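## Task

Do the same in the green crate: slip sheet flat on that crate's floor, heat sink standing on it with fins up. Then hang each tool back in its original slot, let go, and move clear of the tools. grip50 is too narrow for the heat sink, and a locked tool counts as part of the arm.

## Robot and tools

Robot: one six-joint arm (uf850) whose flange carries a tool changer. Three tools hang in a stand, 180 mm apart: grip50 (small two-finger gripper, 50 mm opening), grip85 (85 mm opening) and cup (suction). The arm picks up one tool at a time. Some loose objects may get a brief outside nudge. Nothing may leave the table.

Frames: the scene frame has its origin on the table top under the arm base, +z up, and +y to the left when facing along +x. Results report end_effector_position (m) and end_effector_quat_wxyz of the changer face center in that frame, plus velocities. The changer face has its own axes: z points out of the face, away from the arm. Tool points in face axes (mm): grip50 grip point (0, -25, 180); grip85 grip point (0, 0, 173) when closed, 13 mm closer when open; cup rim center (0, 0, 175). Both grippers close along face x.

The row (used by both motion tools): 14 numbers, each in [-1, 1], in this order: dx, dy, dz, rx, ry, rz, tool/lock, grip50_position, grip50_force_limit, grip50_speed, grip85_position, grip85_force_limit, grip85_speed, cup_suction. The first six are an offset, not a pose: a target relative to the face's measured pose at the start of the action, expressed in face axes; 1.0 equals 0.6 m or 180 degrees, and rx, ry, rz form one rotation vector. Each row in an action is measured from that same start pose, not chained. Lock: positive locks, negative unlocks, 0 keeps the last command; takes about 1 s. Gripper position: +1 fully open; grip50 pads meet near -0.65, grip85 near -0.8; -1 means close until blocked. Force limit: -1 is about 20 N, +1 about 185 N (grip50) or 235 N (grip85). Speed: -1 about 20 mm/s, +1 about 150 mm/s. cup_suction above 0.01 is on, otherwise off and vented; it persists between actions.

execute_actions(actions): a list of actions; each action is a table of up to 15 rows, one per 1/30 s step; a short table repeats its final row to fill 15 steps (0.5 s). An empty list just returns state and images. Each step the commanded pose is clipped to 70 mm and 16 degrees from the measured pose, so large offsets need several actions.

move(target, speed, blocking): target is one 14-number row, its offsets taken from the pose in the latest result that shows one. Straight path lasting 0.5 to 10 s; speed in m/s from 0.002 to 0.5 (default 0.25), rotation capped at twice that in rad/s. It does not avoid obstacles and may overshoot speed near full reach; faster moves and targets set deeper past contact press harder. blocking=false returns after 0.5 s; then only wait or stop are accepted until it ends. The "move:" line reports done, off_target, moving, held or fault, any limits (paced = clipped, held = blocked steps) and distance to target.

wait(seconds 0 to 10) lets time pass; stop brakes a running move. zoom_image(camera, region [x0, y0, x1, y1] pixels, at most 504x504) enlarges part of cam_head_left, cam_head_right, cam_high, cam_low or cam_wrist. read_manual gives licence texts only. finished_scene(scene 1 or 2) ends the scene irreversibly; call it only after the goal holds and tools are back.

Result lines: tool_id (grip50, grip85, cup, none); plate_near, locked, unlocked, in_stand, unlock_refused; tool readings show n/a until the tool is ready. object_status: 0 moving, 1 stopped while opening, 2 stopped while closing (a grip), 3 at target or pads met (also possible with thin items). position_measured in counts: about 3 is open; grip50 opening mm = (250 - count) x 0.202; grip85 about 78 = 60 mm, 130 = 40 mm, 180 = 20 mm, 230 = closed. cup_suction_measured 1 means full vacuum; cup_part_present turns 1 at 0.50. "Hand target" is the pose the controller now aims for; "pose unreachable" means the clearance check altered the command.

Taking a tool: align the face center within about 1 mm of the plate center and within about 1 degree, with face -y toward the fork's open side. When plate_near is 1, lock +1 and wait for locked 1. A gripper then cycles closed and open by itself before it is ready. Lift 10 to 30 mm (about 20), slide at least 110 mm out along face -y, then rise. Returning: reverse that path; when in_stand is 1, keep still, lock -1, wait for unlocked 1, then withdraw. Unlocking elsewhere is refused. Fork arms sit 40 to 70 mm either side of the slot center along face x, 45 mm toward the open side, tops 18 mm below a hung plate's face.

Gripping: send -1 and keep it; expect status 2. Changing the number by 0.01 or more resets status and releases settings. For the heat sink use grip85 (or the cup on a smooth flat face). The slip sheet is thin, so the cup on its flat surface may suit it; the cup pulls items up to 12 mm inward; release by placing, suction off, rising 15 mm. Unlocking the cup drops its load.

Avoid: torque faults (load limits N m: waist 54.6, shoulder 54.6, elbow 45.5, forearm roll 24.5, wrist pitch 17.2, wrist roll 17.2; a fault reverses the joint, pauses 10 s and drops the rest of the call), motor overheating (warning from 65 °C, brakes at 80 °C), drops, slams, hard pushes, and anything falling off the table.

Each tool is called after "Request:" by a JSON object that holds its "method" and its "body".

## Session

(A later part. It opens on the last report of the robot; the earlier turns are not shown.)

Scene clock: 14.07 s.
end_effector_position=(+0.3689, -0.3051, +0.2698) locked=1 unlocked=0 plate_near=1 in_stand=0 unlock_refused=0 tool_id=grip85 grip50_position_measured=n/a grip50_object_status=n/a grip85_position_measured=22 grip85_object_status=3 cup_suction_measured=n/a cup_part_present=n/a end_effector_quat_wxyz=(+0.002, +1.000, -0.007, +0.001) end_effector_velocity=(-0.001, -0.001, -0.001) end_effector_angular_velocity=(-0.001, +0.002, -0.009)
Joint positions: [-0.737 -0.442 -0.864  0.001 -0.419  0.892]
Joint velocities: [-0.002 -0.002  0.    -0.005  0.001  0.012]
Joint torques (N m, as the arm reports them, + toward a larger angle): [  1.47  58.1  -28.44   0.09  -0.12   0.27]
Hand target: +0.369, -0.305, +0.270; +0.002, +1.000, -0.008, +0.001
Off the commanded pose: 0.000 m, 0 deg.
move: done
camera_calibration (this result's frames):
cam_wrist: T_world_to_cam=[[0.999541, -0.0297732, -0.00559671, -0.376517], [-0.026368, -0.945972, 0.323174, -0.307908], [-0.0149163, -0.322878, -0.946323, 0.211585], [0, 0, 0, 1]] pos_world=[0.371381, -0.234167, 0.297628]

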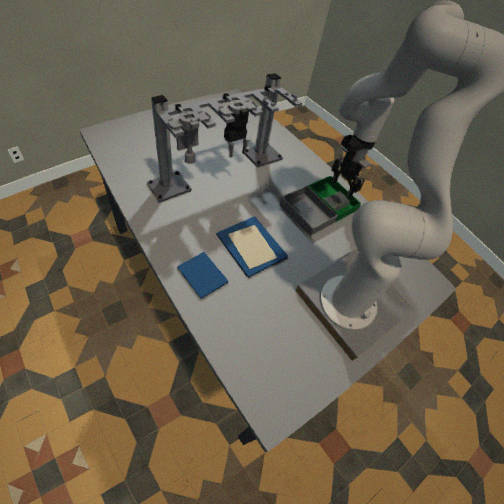

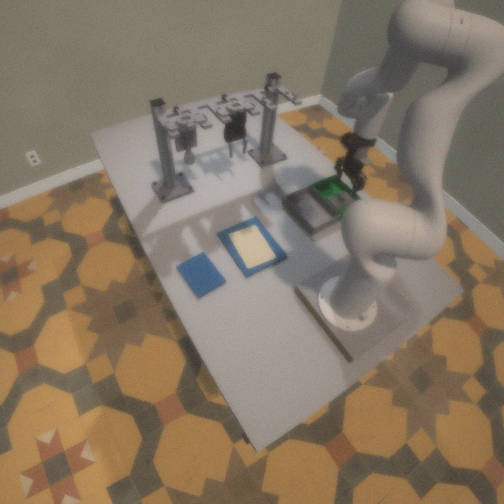

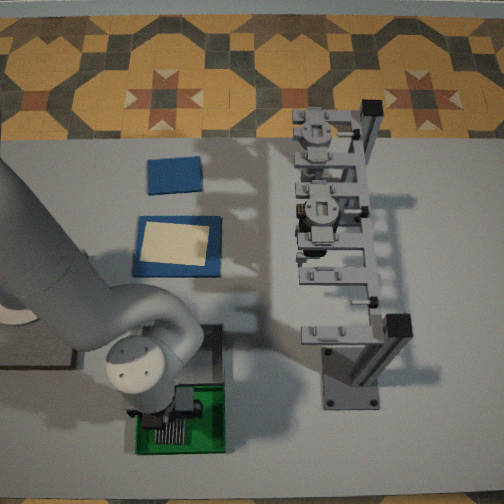

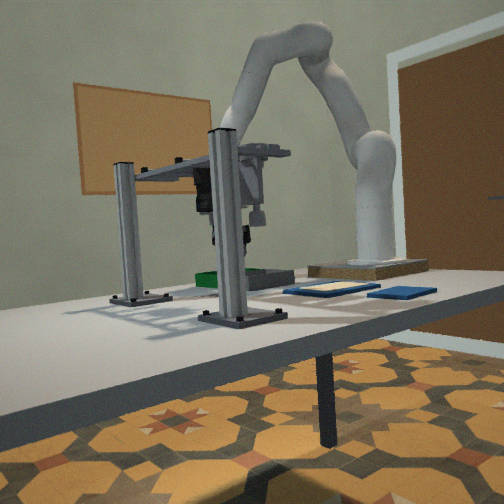

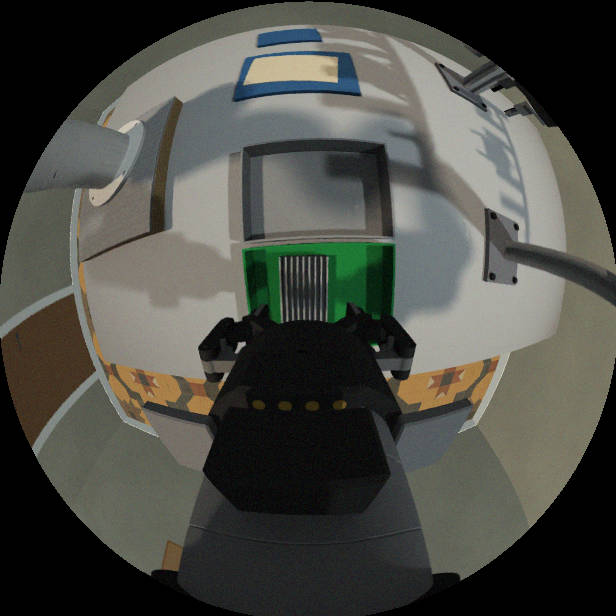

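Request:
{"method": "move", "body": {"target": [-0.007,0,0.116,0,0,0,0,0,0,0,0.85,0,0,0], "speed": 0.1}}

Request:
{"method": "move", "body": {"target": [0,0,0,0,0,0,0,0,0,0,-1,-0.3,-0.3,0]}}

Request:
{"method": "move", "body": {"target": [0,0,-0.115,0,0,0,0,0,0,0,-1,-0.3,-0.3,0], "speed": 0.12}}

Scene clock: 15.47 s.
end_effector_position=(+0.3650, -0.3053, +0.2004) locked=1 unlocked=0 plate_near=1 in_stand=0 unlock_refused=0 tool_id=grip85 grip50_position_measured=n/a grip50_object_status=n/a grip85_position_measured=22 grip85_object_status=3 cup_suction_measured=n/a cup_part_present=n/a end_effector_quat_wxyz=(+0.002, +1.000, -0.007, +0.002) end_effector_velocity=(+0.000, +0.000, -0.002) end_effector_angular_velocity=(-0.000, -0.000, +0.001)
Joint positions: [-0.743 -0.584 -0.859  0.002 -0.271  0.886]
Joint velocities: [ 0.001 -0.004 -0.001 -0.     0.003  0.   ]
Joint torques (N m, as the arm reports them, + toward a larger angle): [  1.77  61.18 -24.23   0.24  -0.11   0.27]
Hand target: +0.365, -0.305, +0.200; +0.002, +1.000, -0.007, +0.001
Off the commanded pose: 0.000 m, 0 deg.
move: done
camera_calibration (this result's frames):
cam_wrist: T_world_to_cam=[[0.999544, -0.0297622, -0.00519301, -0.373051], [-0.0264836, -0.945872, 0.323457, -0.285786], [-0.0145387, -0.323172, -0.946229, 0.145572], [0, 0, 0, 1]] pos_world=[0.367428, -0.234375, 0.228246]

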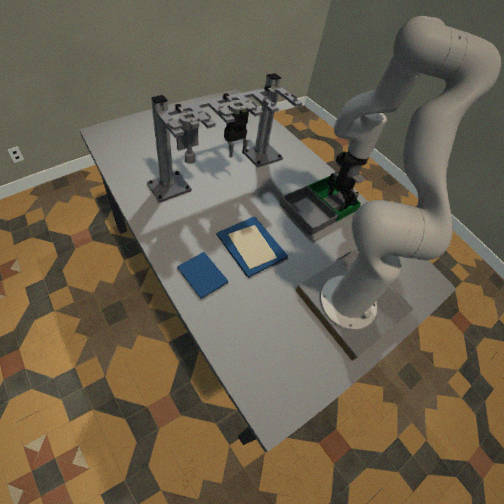

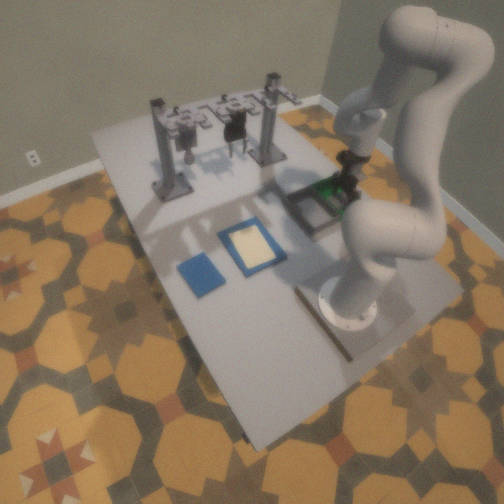

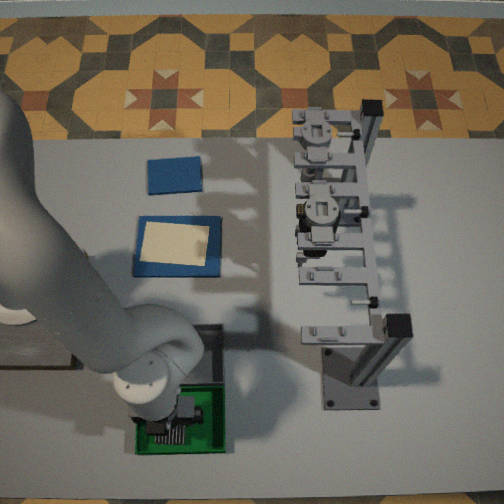

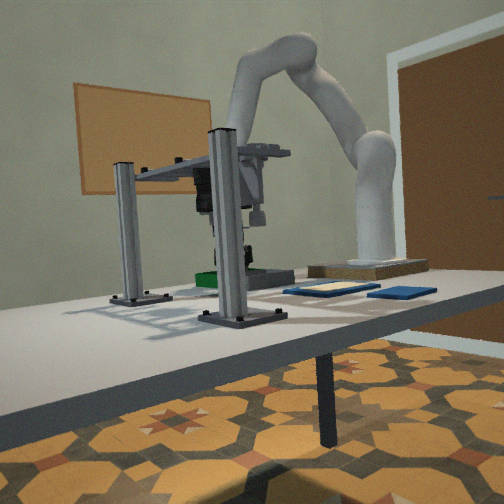

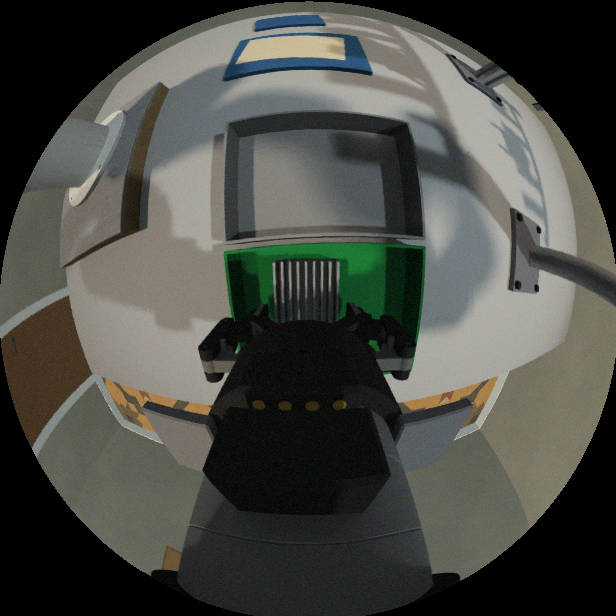

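Scene clock: 16.13 s.
end_effector_position=(+0.3651, -0.3054, +0.2006) locked=1 unlocked=0 plate_near=1 in_stand=0 unlock_refused=0 tool_id=grip85 grip50_position_measured=n/a grip50_object_status=n/a grip85_position_measured=81 grip85_object_status=2 cup_suction_measured=n/a cup_part_present=n/a end_effector_quat_wxyz=(+0.002, +1.000, -0.007, +0.002) end_effector_velocity=(-0.000, +0.001, -0.000) end_effector_angular_velocity=(+0.001, +0.001, +0.001)
Joint positions: [-0.743 -0.584 -0.86   0.002 -0.271  0.886]
Joint velocities: [ 0.001  0.     0.001  0.    -0.    -0.001]
Joint torques (N m, as the arm reports them, + toward a larger angle): [  2.    55.26 -21.2    0.13   0.02   0.21]
Hand target: +0.365, -0.305, +0.200; +0.002, +1.000, -0.007, +0.002
Off the commanded pose: 0.000 m, 0 deg.
move: done
camera_calibration (this result's frames):
cam_wrist: T_world_to_cam=[[0.999546, -0.0297631, -0.00476282, -0.373318], [-0.0266187, -0.945758, 0.32378, -0.285977], [-0.0141412, -0.323506, -0.946121, 0.145489], [0, 0, 0, 1]] pos_world=[0.367593, -0.23451, 0.228465]

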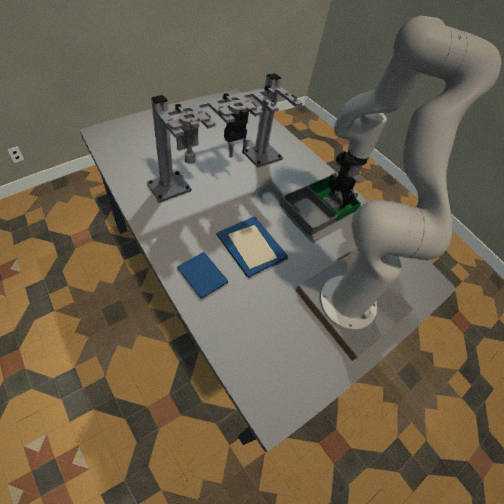

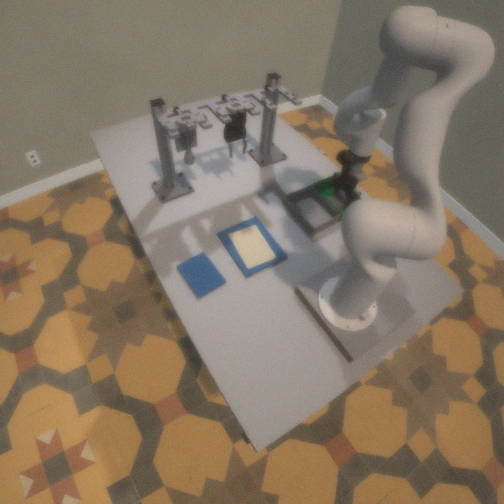

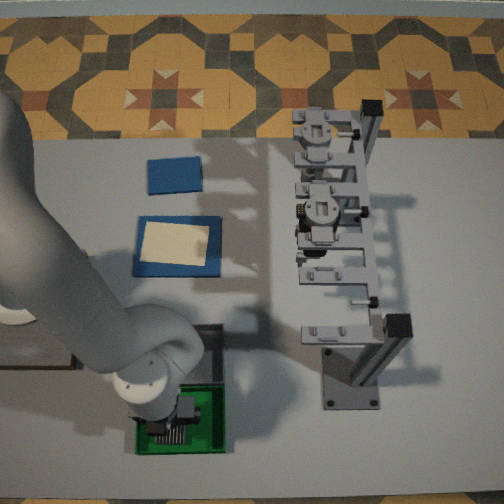

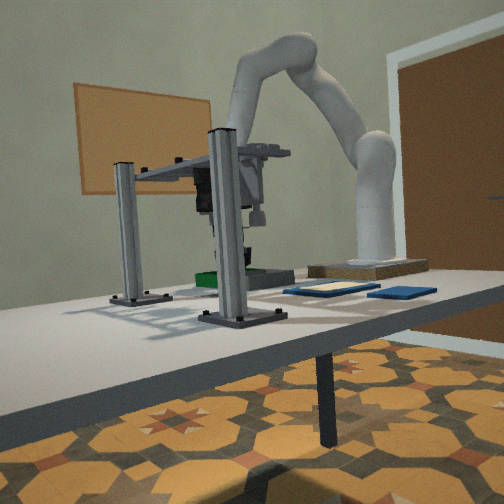

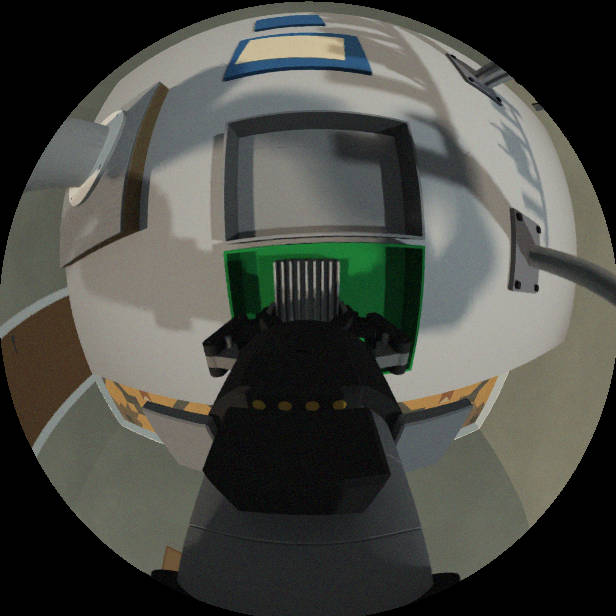

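Scene clock: 17.10 s.
end_effector_position=(+0.3648, -0.3051, +0.2694) locked=1 unlocked=0 plate_near=1 in_stand=0 unlock_refused=0 tool_id=grip85 grip50_position_measured=n/a grip50_object_status=n/a grip85_position_measured=81 grip85_object_status=2 cup_suction_measured=n/a cup_part_present=n/a end_effector_quat_wxyz=(+0.002, +1.000, -0.007, +0.002) end_effector_velocity=(+0.001, -0.001, +0.002) end_effector_angular_velocity=(-0.002, -0.002, +0.000)
Joint positions: [-0.743 -0.436 -0.855  0.001 -0.414  0.887]
Joint velocities: [-0.     0.002 -0.002 -0.    -0.002 -0.   ]
Joint torques (N m, as the arm reports them, + toward a larger angle): [  1.73  59.29 -29.39   0.19  -0.13   0.33]
Hand target: +0.365, -0.305, +0.270; +0.002, +1.000, -0.007, +0.002
Off the commanded pose: 0.000 m, 0 deg.
move: done
camera_calibration (this result's frames):
cam_wrist: T_world_to_cam=[[0.999543, -0.0297701, -0.00522708, -0.372554], [-0.0264799, -0.945867, 0.323472, -0.307932], [-0.0145739, -0.323185, -0.946223, 0.210904], [0, 0, 0, 1]] pos_world=[0.367303, -0.234193, 0.297222]

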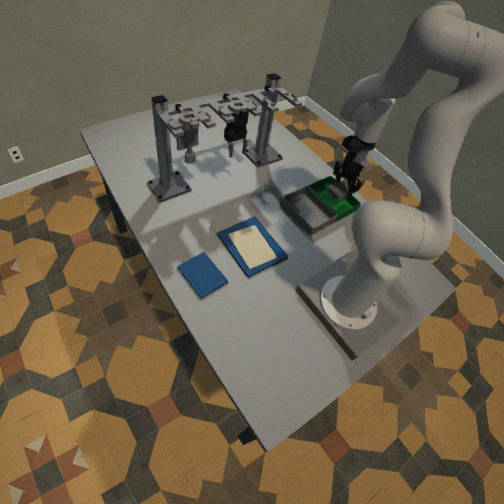

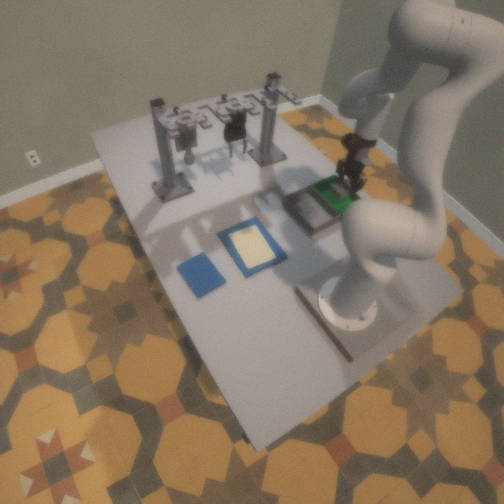

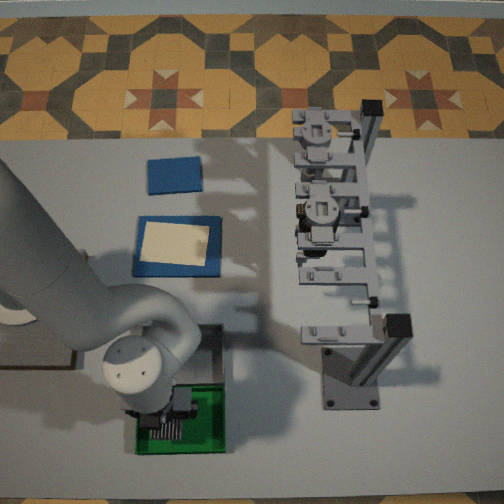

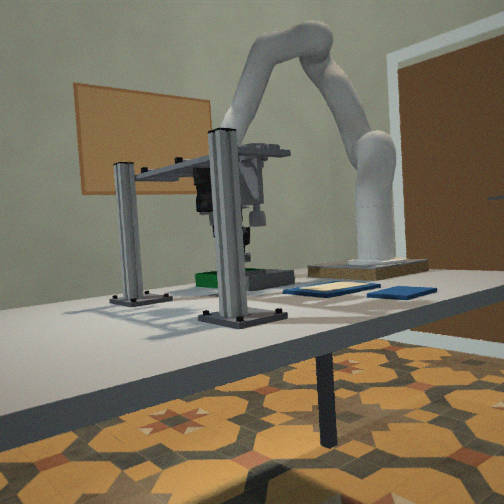

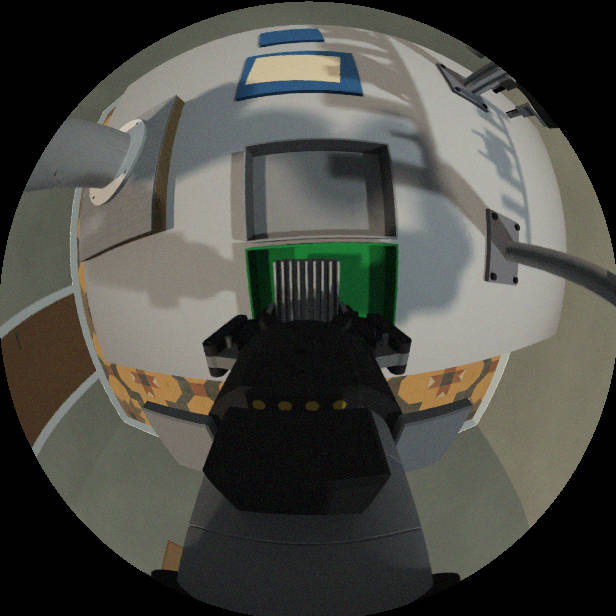

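Request:
{"method": "move", "body": {"target": [0.3,0.02,0,0,0,-0.5026,0,0,0,0,-1,-0.3,-0.3,0], "speed": 0.35}}

Request:
{"method": "move", "body": {"target": [0,0,0.113,0,0,0,0,0,0,0,-1,-0.3,-0.3,0], "speed": 0.1}}

Request:
{"method": "move", "body": {"target": [0,0,0.0065,0,0,0,0,0,0,0,-1,-0.3,-0.3,0], "speed": 0.01}}

Scene clock: 20.03 s.
end_effector_position=(+0.5444, -0.3198, +0.2697) locked=1 unlocked=0 plate_near=1 in_stand=0 unlock_refused=0 tool_id=grip85 grip50_position_measured=n/a grip50_object_status=n/a grip85_position_measured=81 grip85_object_status=2 cup_suction_measured=n/a cup_part_present=n/a end_effector_quat_wxyz=(+0.002, +0.710, +0.705, -0.000) end_effector_velocity=(+0.001, -0.000, +0.001) end_effector_angular_velocity=(-0.000, -0.003, +0.006)
Joint positions: [-0.577 -0.74  -1.353  0.    -0.609 -0.525]
Joint velocities: [ 0.     0.    -0.004  0.002 -0.    -0.008]
Joint torques (N m, as the arm reports them, + toward a larger angle): [  1.74  80.3  -34.08   0.3   -0.13   0.14]
Hand target: +0.545, -0.320, +0.270; +0.002, +0.709, +0.705, -0.000
Off the commanded pose: 0.000 m, 0 deg.
move: done
camera_calibration (this result's frames):
cam_wrist: T_world_to_cam=[[0.0222945, 0.99968, -0.0119439, 0.310573], [0.946284, -0.0172461, 0.322876, -0.549693], [0.322567, -0.0185007, -0.946366, 0.123052], [0, 0, 0, 1]] pos_world=[0.473549, -0.317677, 0.297644]

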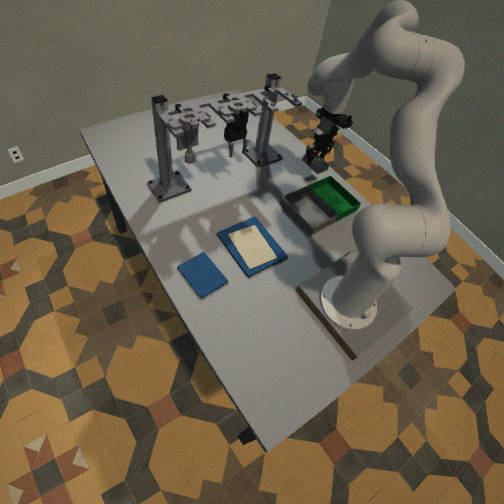

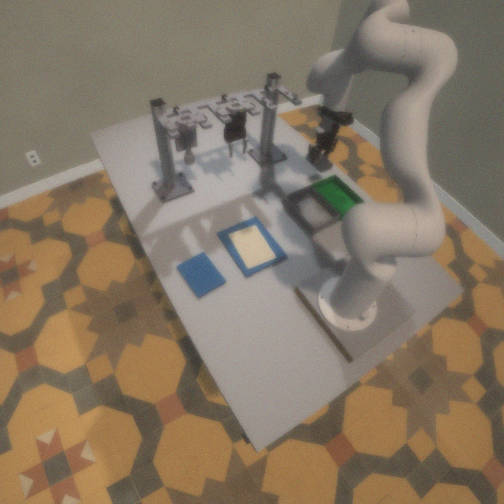

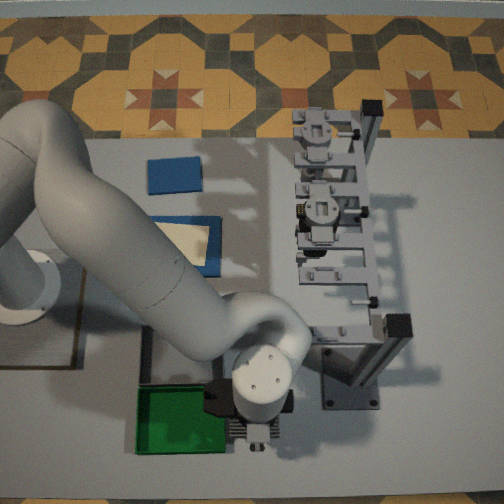

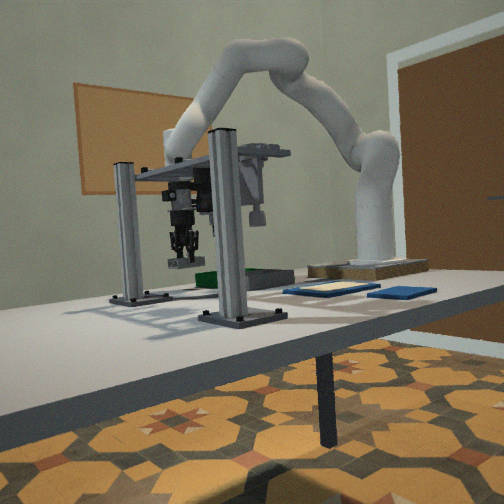

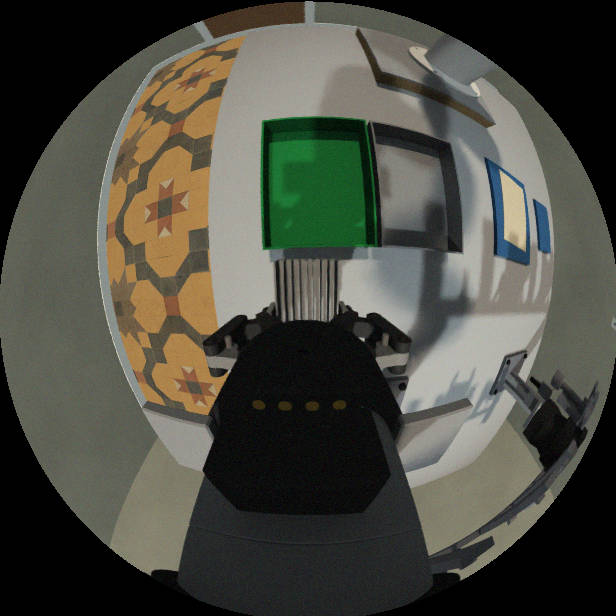

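Scene clock: 21.07 s.
end_effector_position=(+0.5448, -0.3201, +0.2024) locked=1 unlocked=0 plate_near=1 in_stand=0 unlock_refused=0 tool_id=grip85 grip50_position_measured=n/a grip50_object_status=n/a grip85_position_measured=81 grip85_object_status=2 cup_suction_measured=n/a cup_part_present=n/a end_effector_quat_wxyz=(+0.003, +0.710, +0.705, -0.000) end_effector_velocity=(+0.000, +0.001, -0.002) end_effector_angular_velocity=(+0.000, +0.000, +0.001)
Joint positions: [-0.577 -0.85  -1.357  0.    -0.503 -0.525]
Joint velocities: [ 0.001 -0.004 -0.001  0.     0.003 -0.   ]
Joint torques (N m, as the arm reports them, + toward a larger angle): [  1.27  81.34 -31.28   0.28  -0.15   0.21]
Hand target: +0.545, -0.320, +0.202; +0.002, +0.710, +0.705, -0.000
Off the commanded pose: 0.000 m, 0 deg.
move: done
camera_calibration (this result's frames):
cam_wrist: T_world_to_cam=[[0.0222931, 0.999676, -0.0122603, 0.310116], [0.946088, -0.017131, 0.323458, -0.52821], [0.323143, -0.0188102, -0.946163, 0.0587135], [0, 0, 0, 1]] pos_world=[0.473847, -0.31796, 0.230208]

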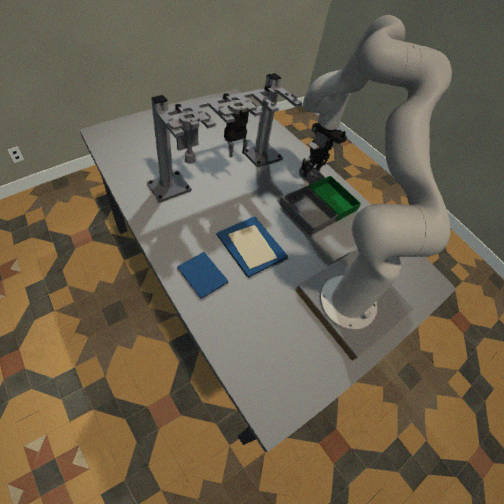

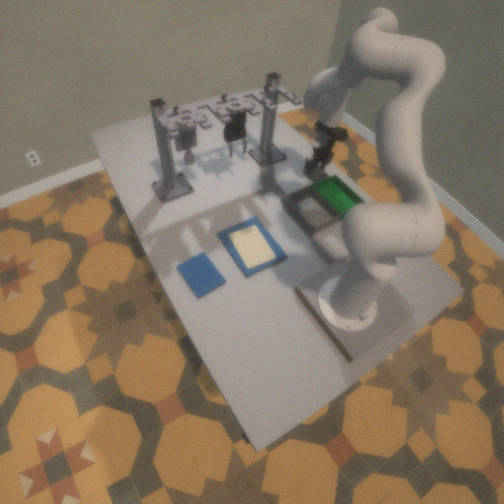

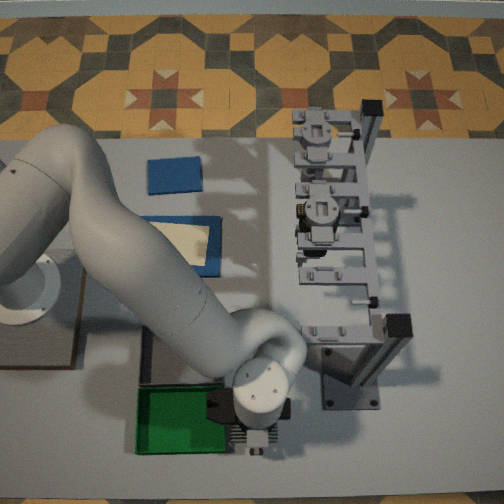

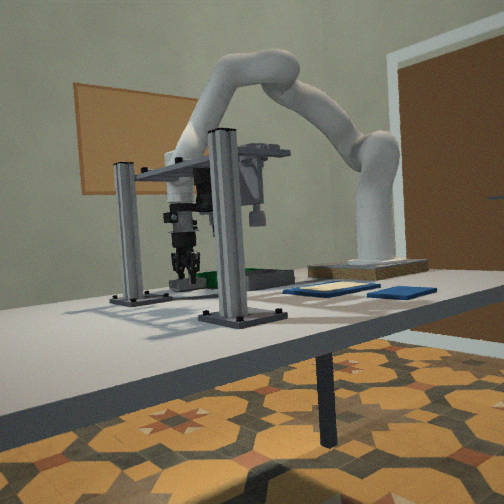

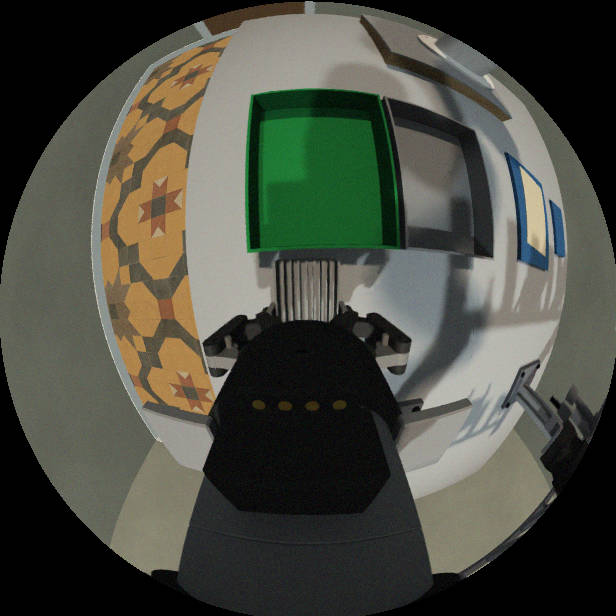

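Scene clock: 21.77 s.
end_effector_position=(+0.5448, -0.3201, +0.1986) locked=1 unlocked=0 plate_near=1 in_stand=0 unlock_refused=0 tool_id=grip85 grip50_position_measured=n/a grip50_object_status=n/a grip85_position_measured=81 grip85_object_status=2 cup_suction_measured=n/a cup_part_present=n/a end_effector_quat_wxyz=(+0.003, +0.710, +0.705, -0.000) end_effector_velocity=(+0.001, -0.000, -0.000) end_effector_angular_velocity=(-0.001, -0.001, +0.000)
Joint positions: [-0.577 -0.856 -1.358  0.    -0.497 -0.525]
Joint velocities: [ 0.    -0.001 -0.001 -0.     0.001  0.   ]
Joint torques (N m, as the arm reports them, + toward a larger angle): [  2.08  81.85 -31.3    0.25  -0.15   0.26]
Hand target: +0.545, -0.320, +0.198; +0.003, +0.710, +0.705, -0.000
Off the commanded pose: 0.000 m, 0 deg.
move: done
camera_calibration (this result's frames):
cam_wrist: T_world_to_cam=[[0.0222927, 0.999676, -0.0123164, 0.310112], [0.946054, -0.0171105, 0.323558, -0.527019], [0.323242, -0.018865, -0.946128, 0.0550246], [0, 0, 0, 1]] pos_world=[0.473889, -0.317991, 0.226401]

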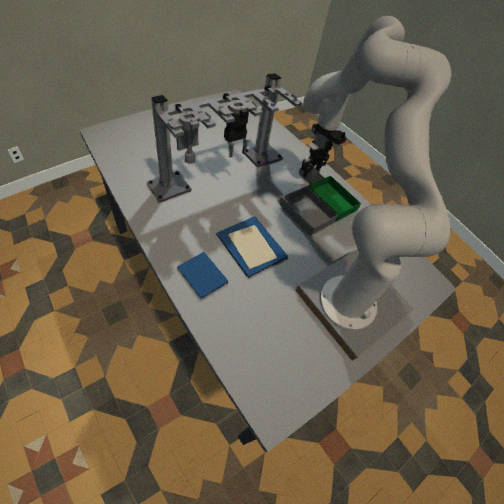

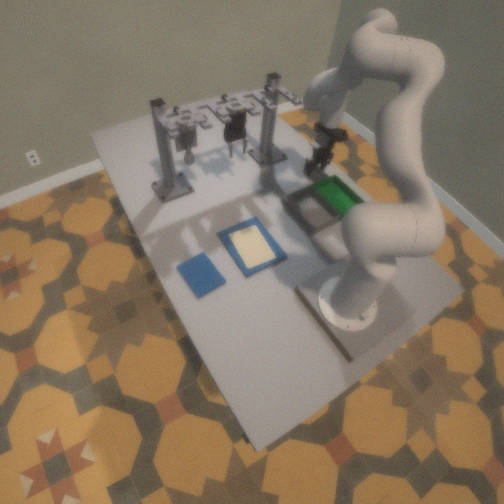

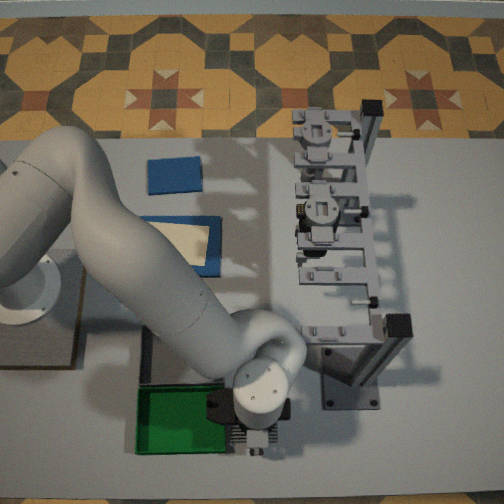

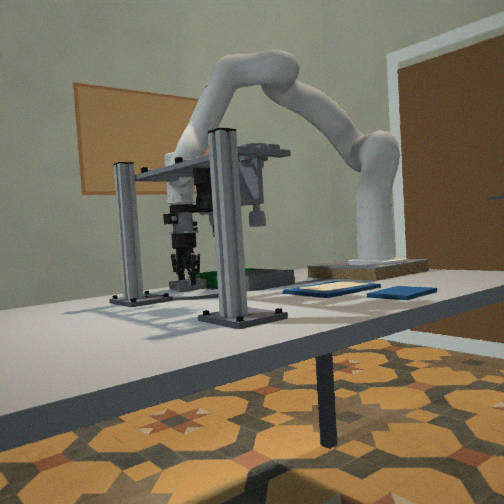

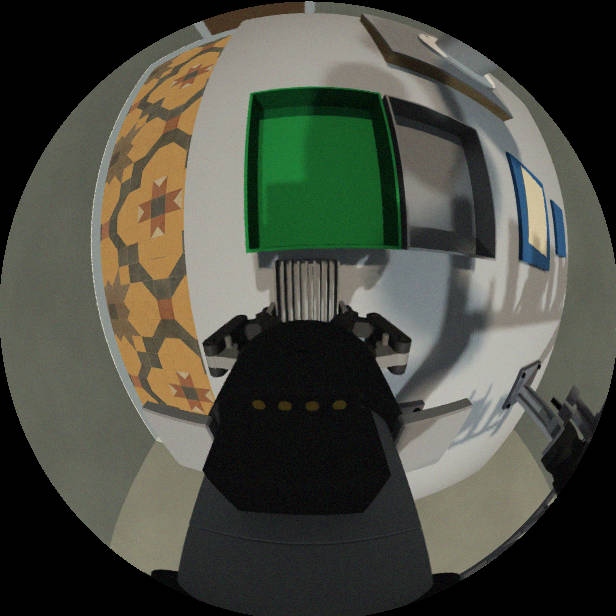

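Request:
{"method": "move", "body": {"target": [0,0,0.003,0,0,0,0,0,0,0,-1,-0.3,-0.3,0], "speed": 0.006}}

Scene clock: 22.57 s.
end_effector_position=(+0.5453, -0.3204, +0.1979) locked=1 unlocked=0 plate_near=1 in_stand=0 unlock_refused=0 tool_id=grip85 grip50_position_measured=n/a grip50_object_status=n/a grip85_position_measured=81 grip85_object_status=2 cup_suction_measured=n/a cup_part_present=n/a end_effector_quat_wxyz=(+0.003, +0.710, +0.705, +0.000) end_effector_velocity=(-0.001, +0.000, -0.001) end_effector_angular_velocity=(+0.000, +0.001, +0.001)
Joint positions: [-0.577 -0.858 -1.36   0.    -0.496 -0.525]
Joint velocities: [ 0.    -0.     0.002 -0.     0.002 -0.   ]
Joint torques (N m, as the arm reports them, + toward a larger angle): [  1.39  53.11 -20.13  -0.1    1.62   0.29]
Hand target: +0.545, -0.320, +0.197; +0.003, +0.710, +0.705, -0.000
Off the commanded pose: 0.001 m, 0 deg.
move: done
camera_calibration (this result's frames):
cam_wrist: T_world_to_cam=[[0.0223686, 0.999667, -0.0128361, 0.310437], [0.945732, -0.016995, 0.324504, -0.527267], [0.324177, -0.0193982, -0.945797, 0.0535351], [0, 0, 0, 1]] pos_world=[0.474354, -0.318256, 0.225718]

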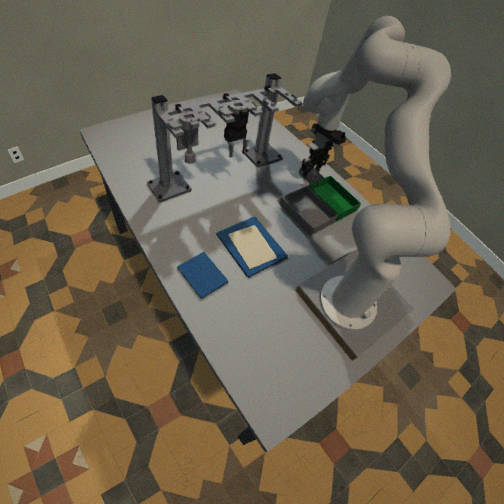

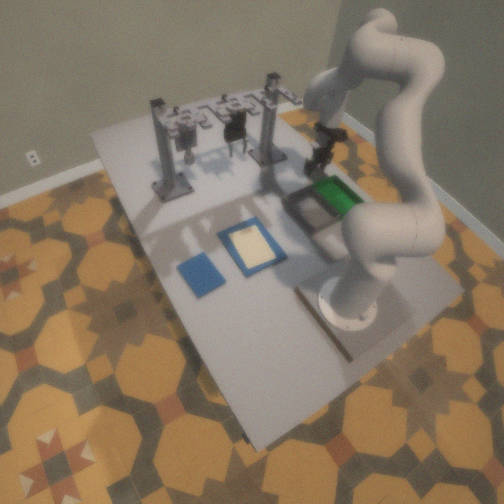

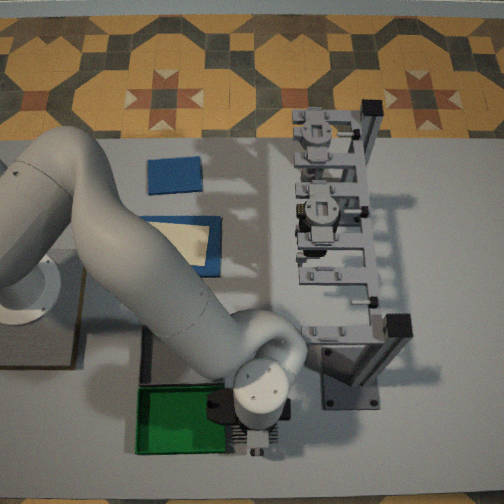

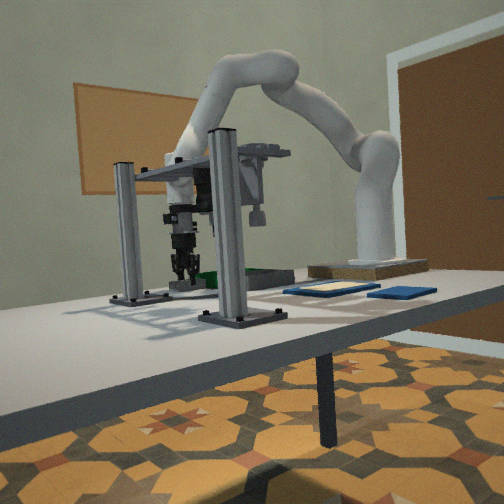

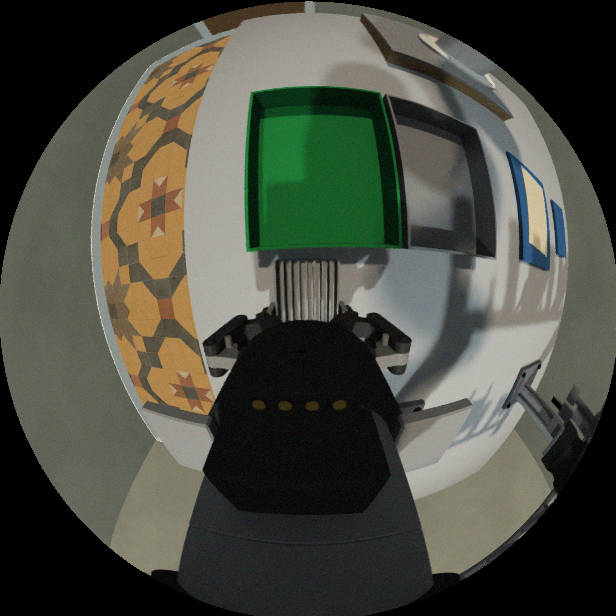

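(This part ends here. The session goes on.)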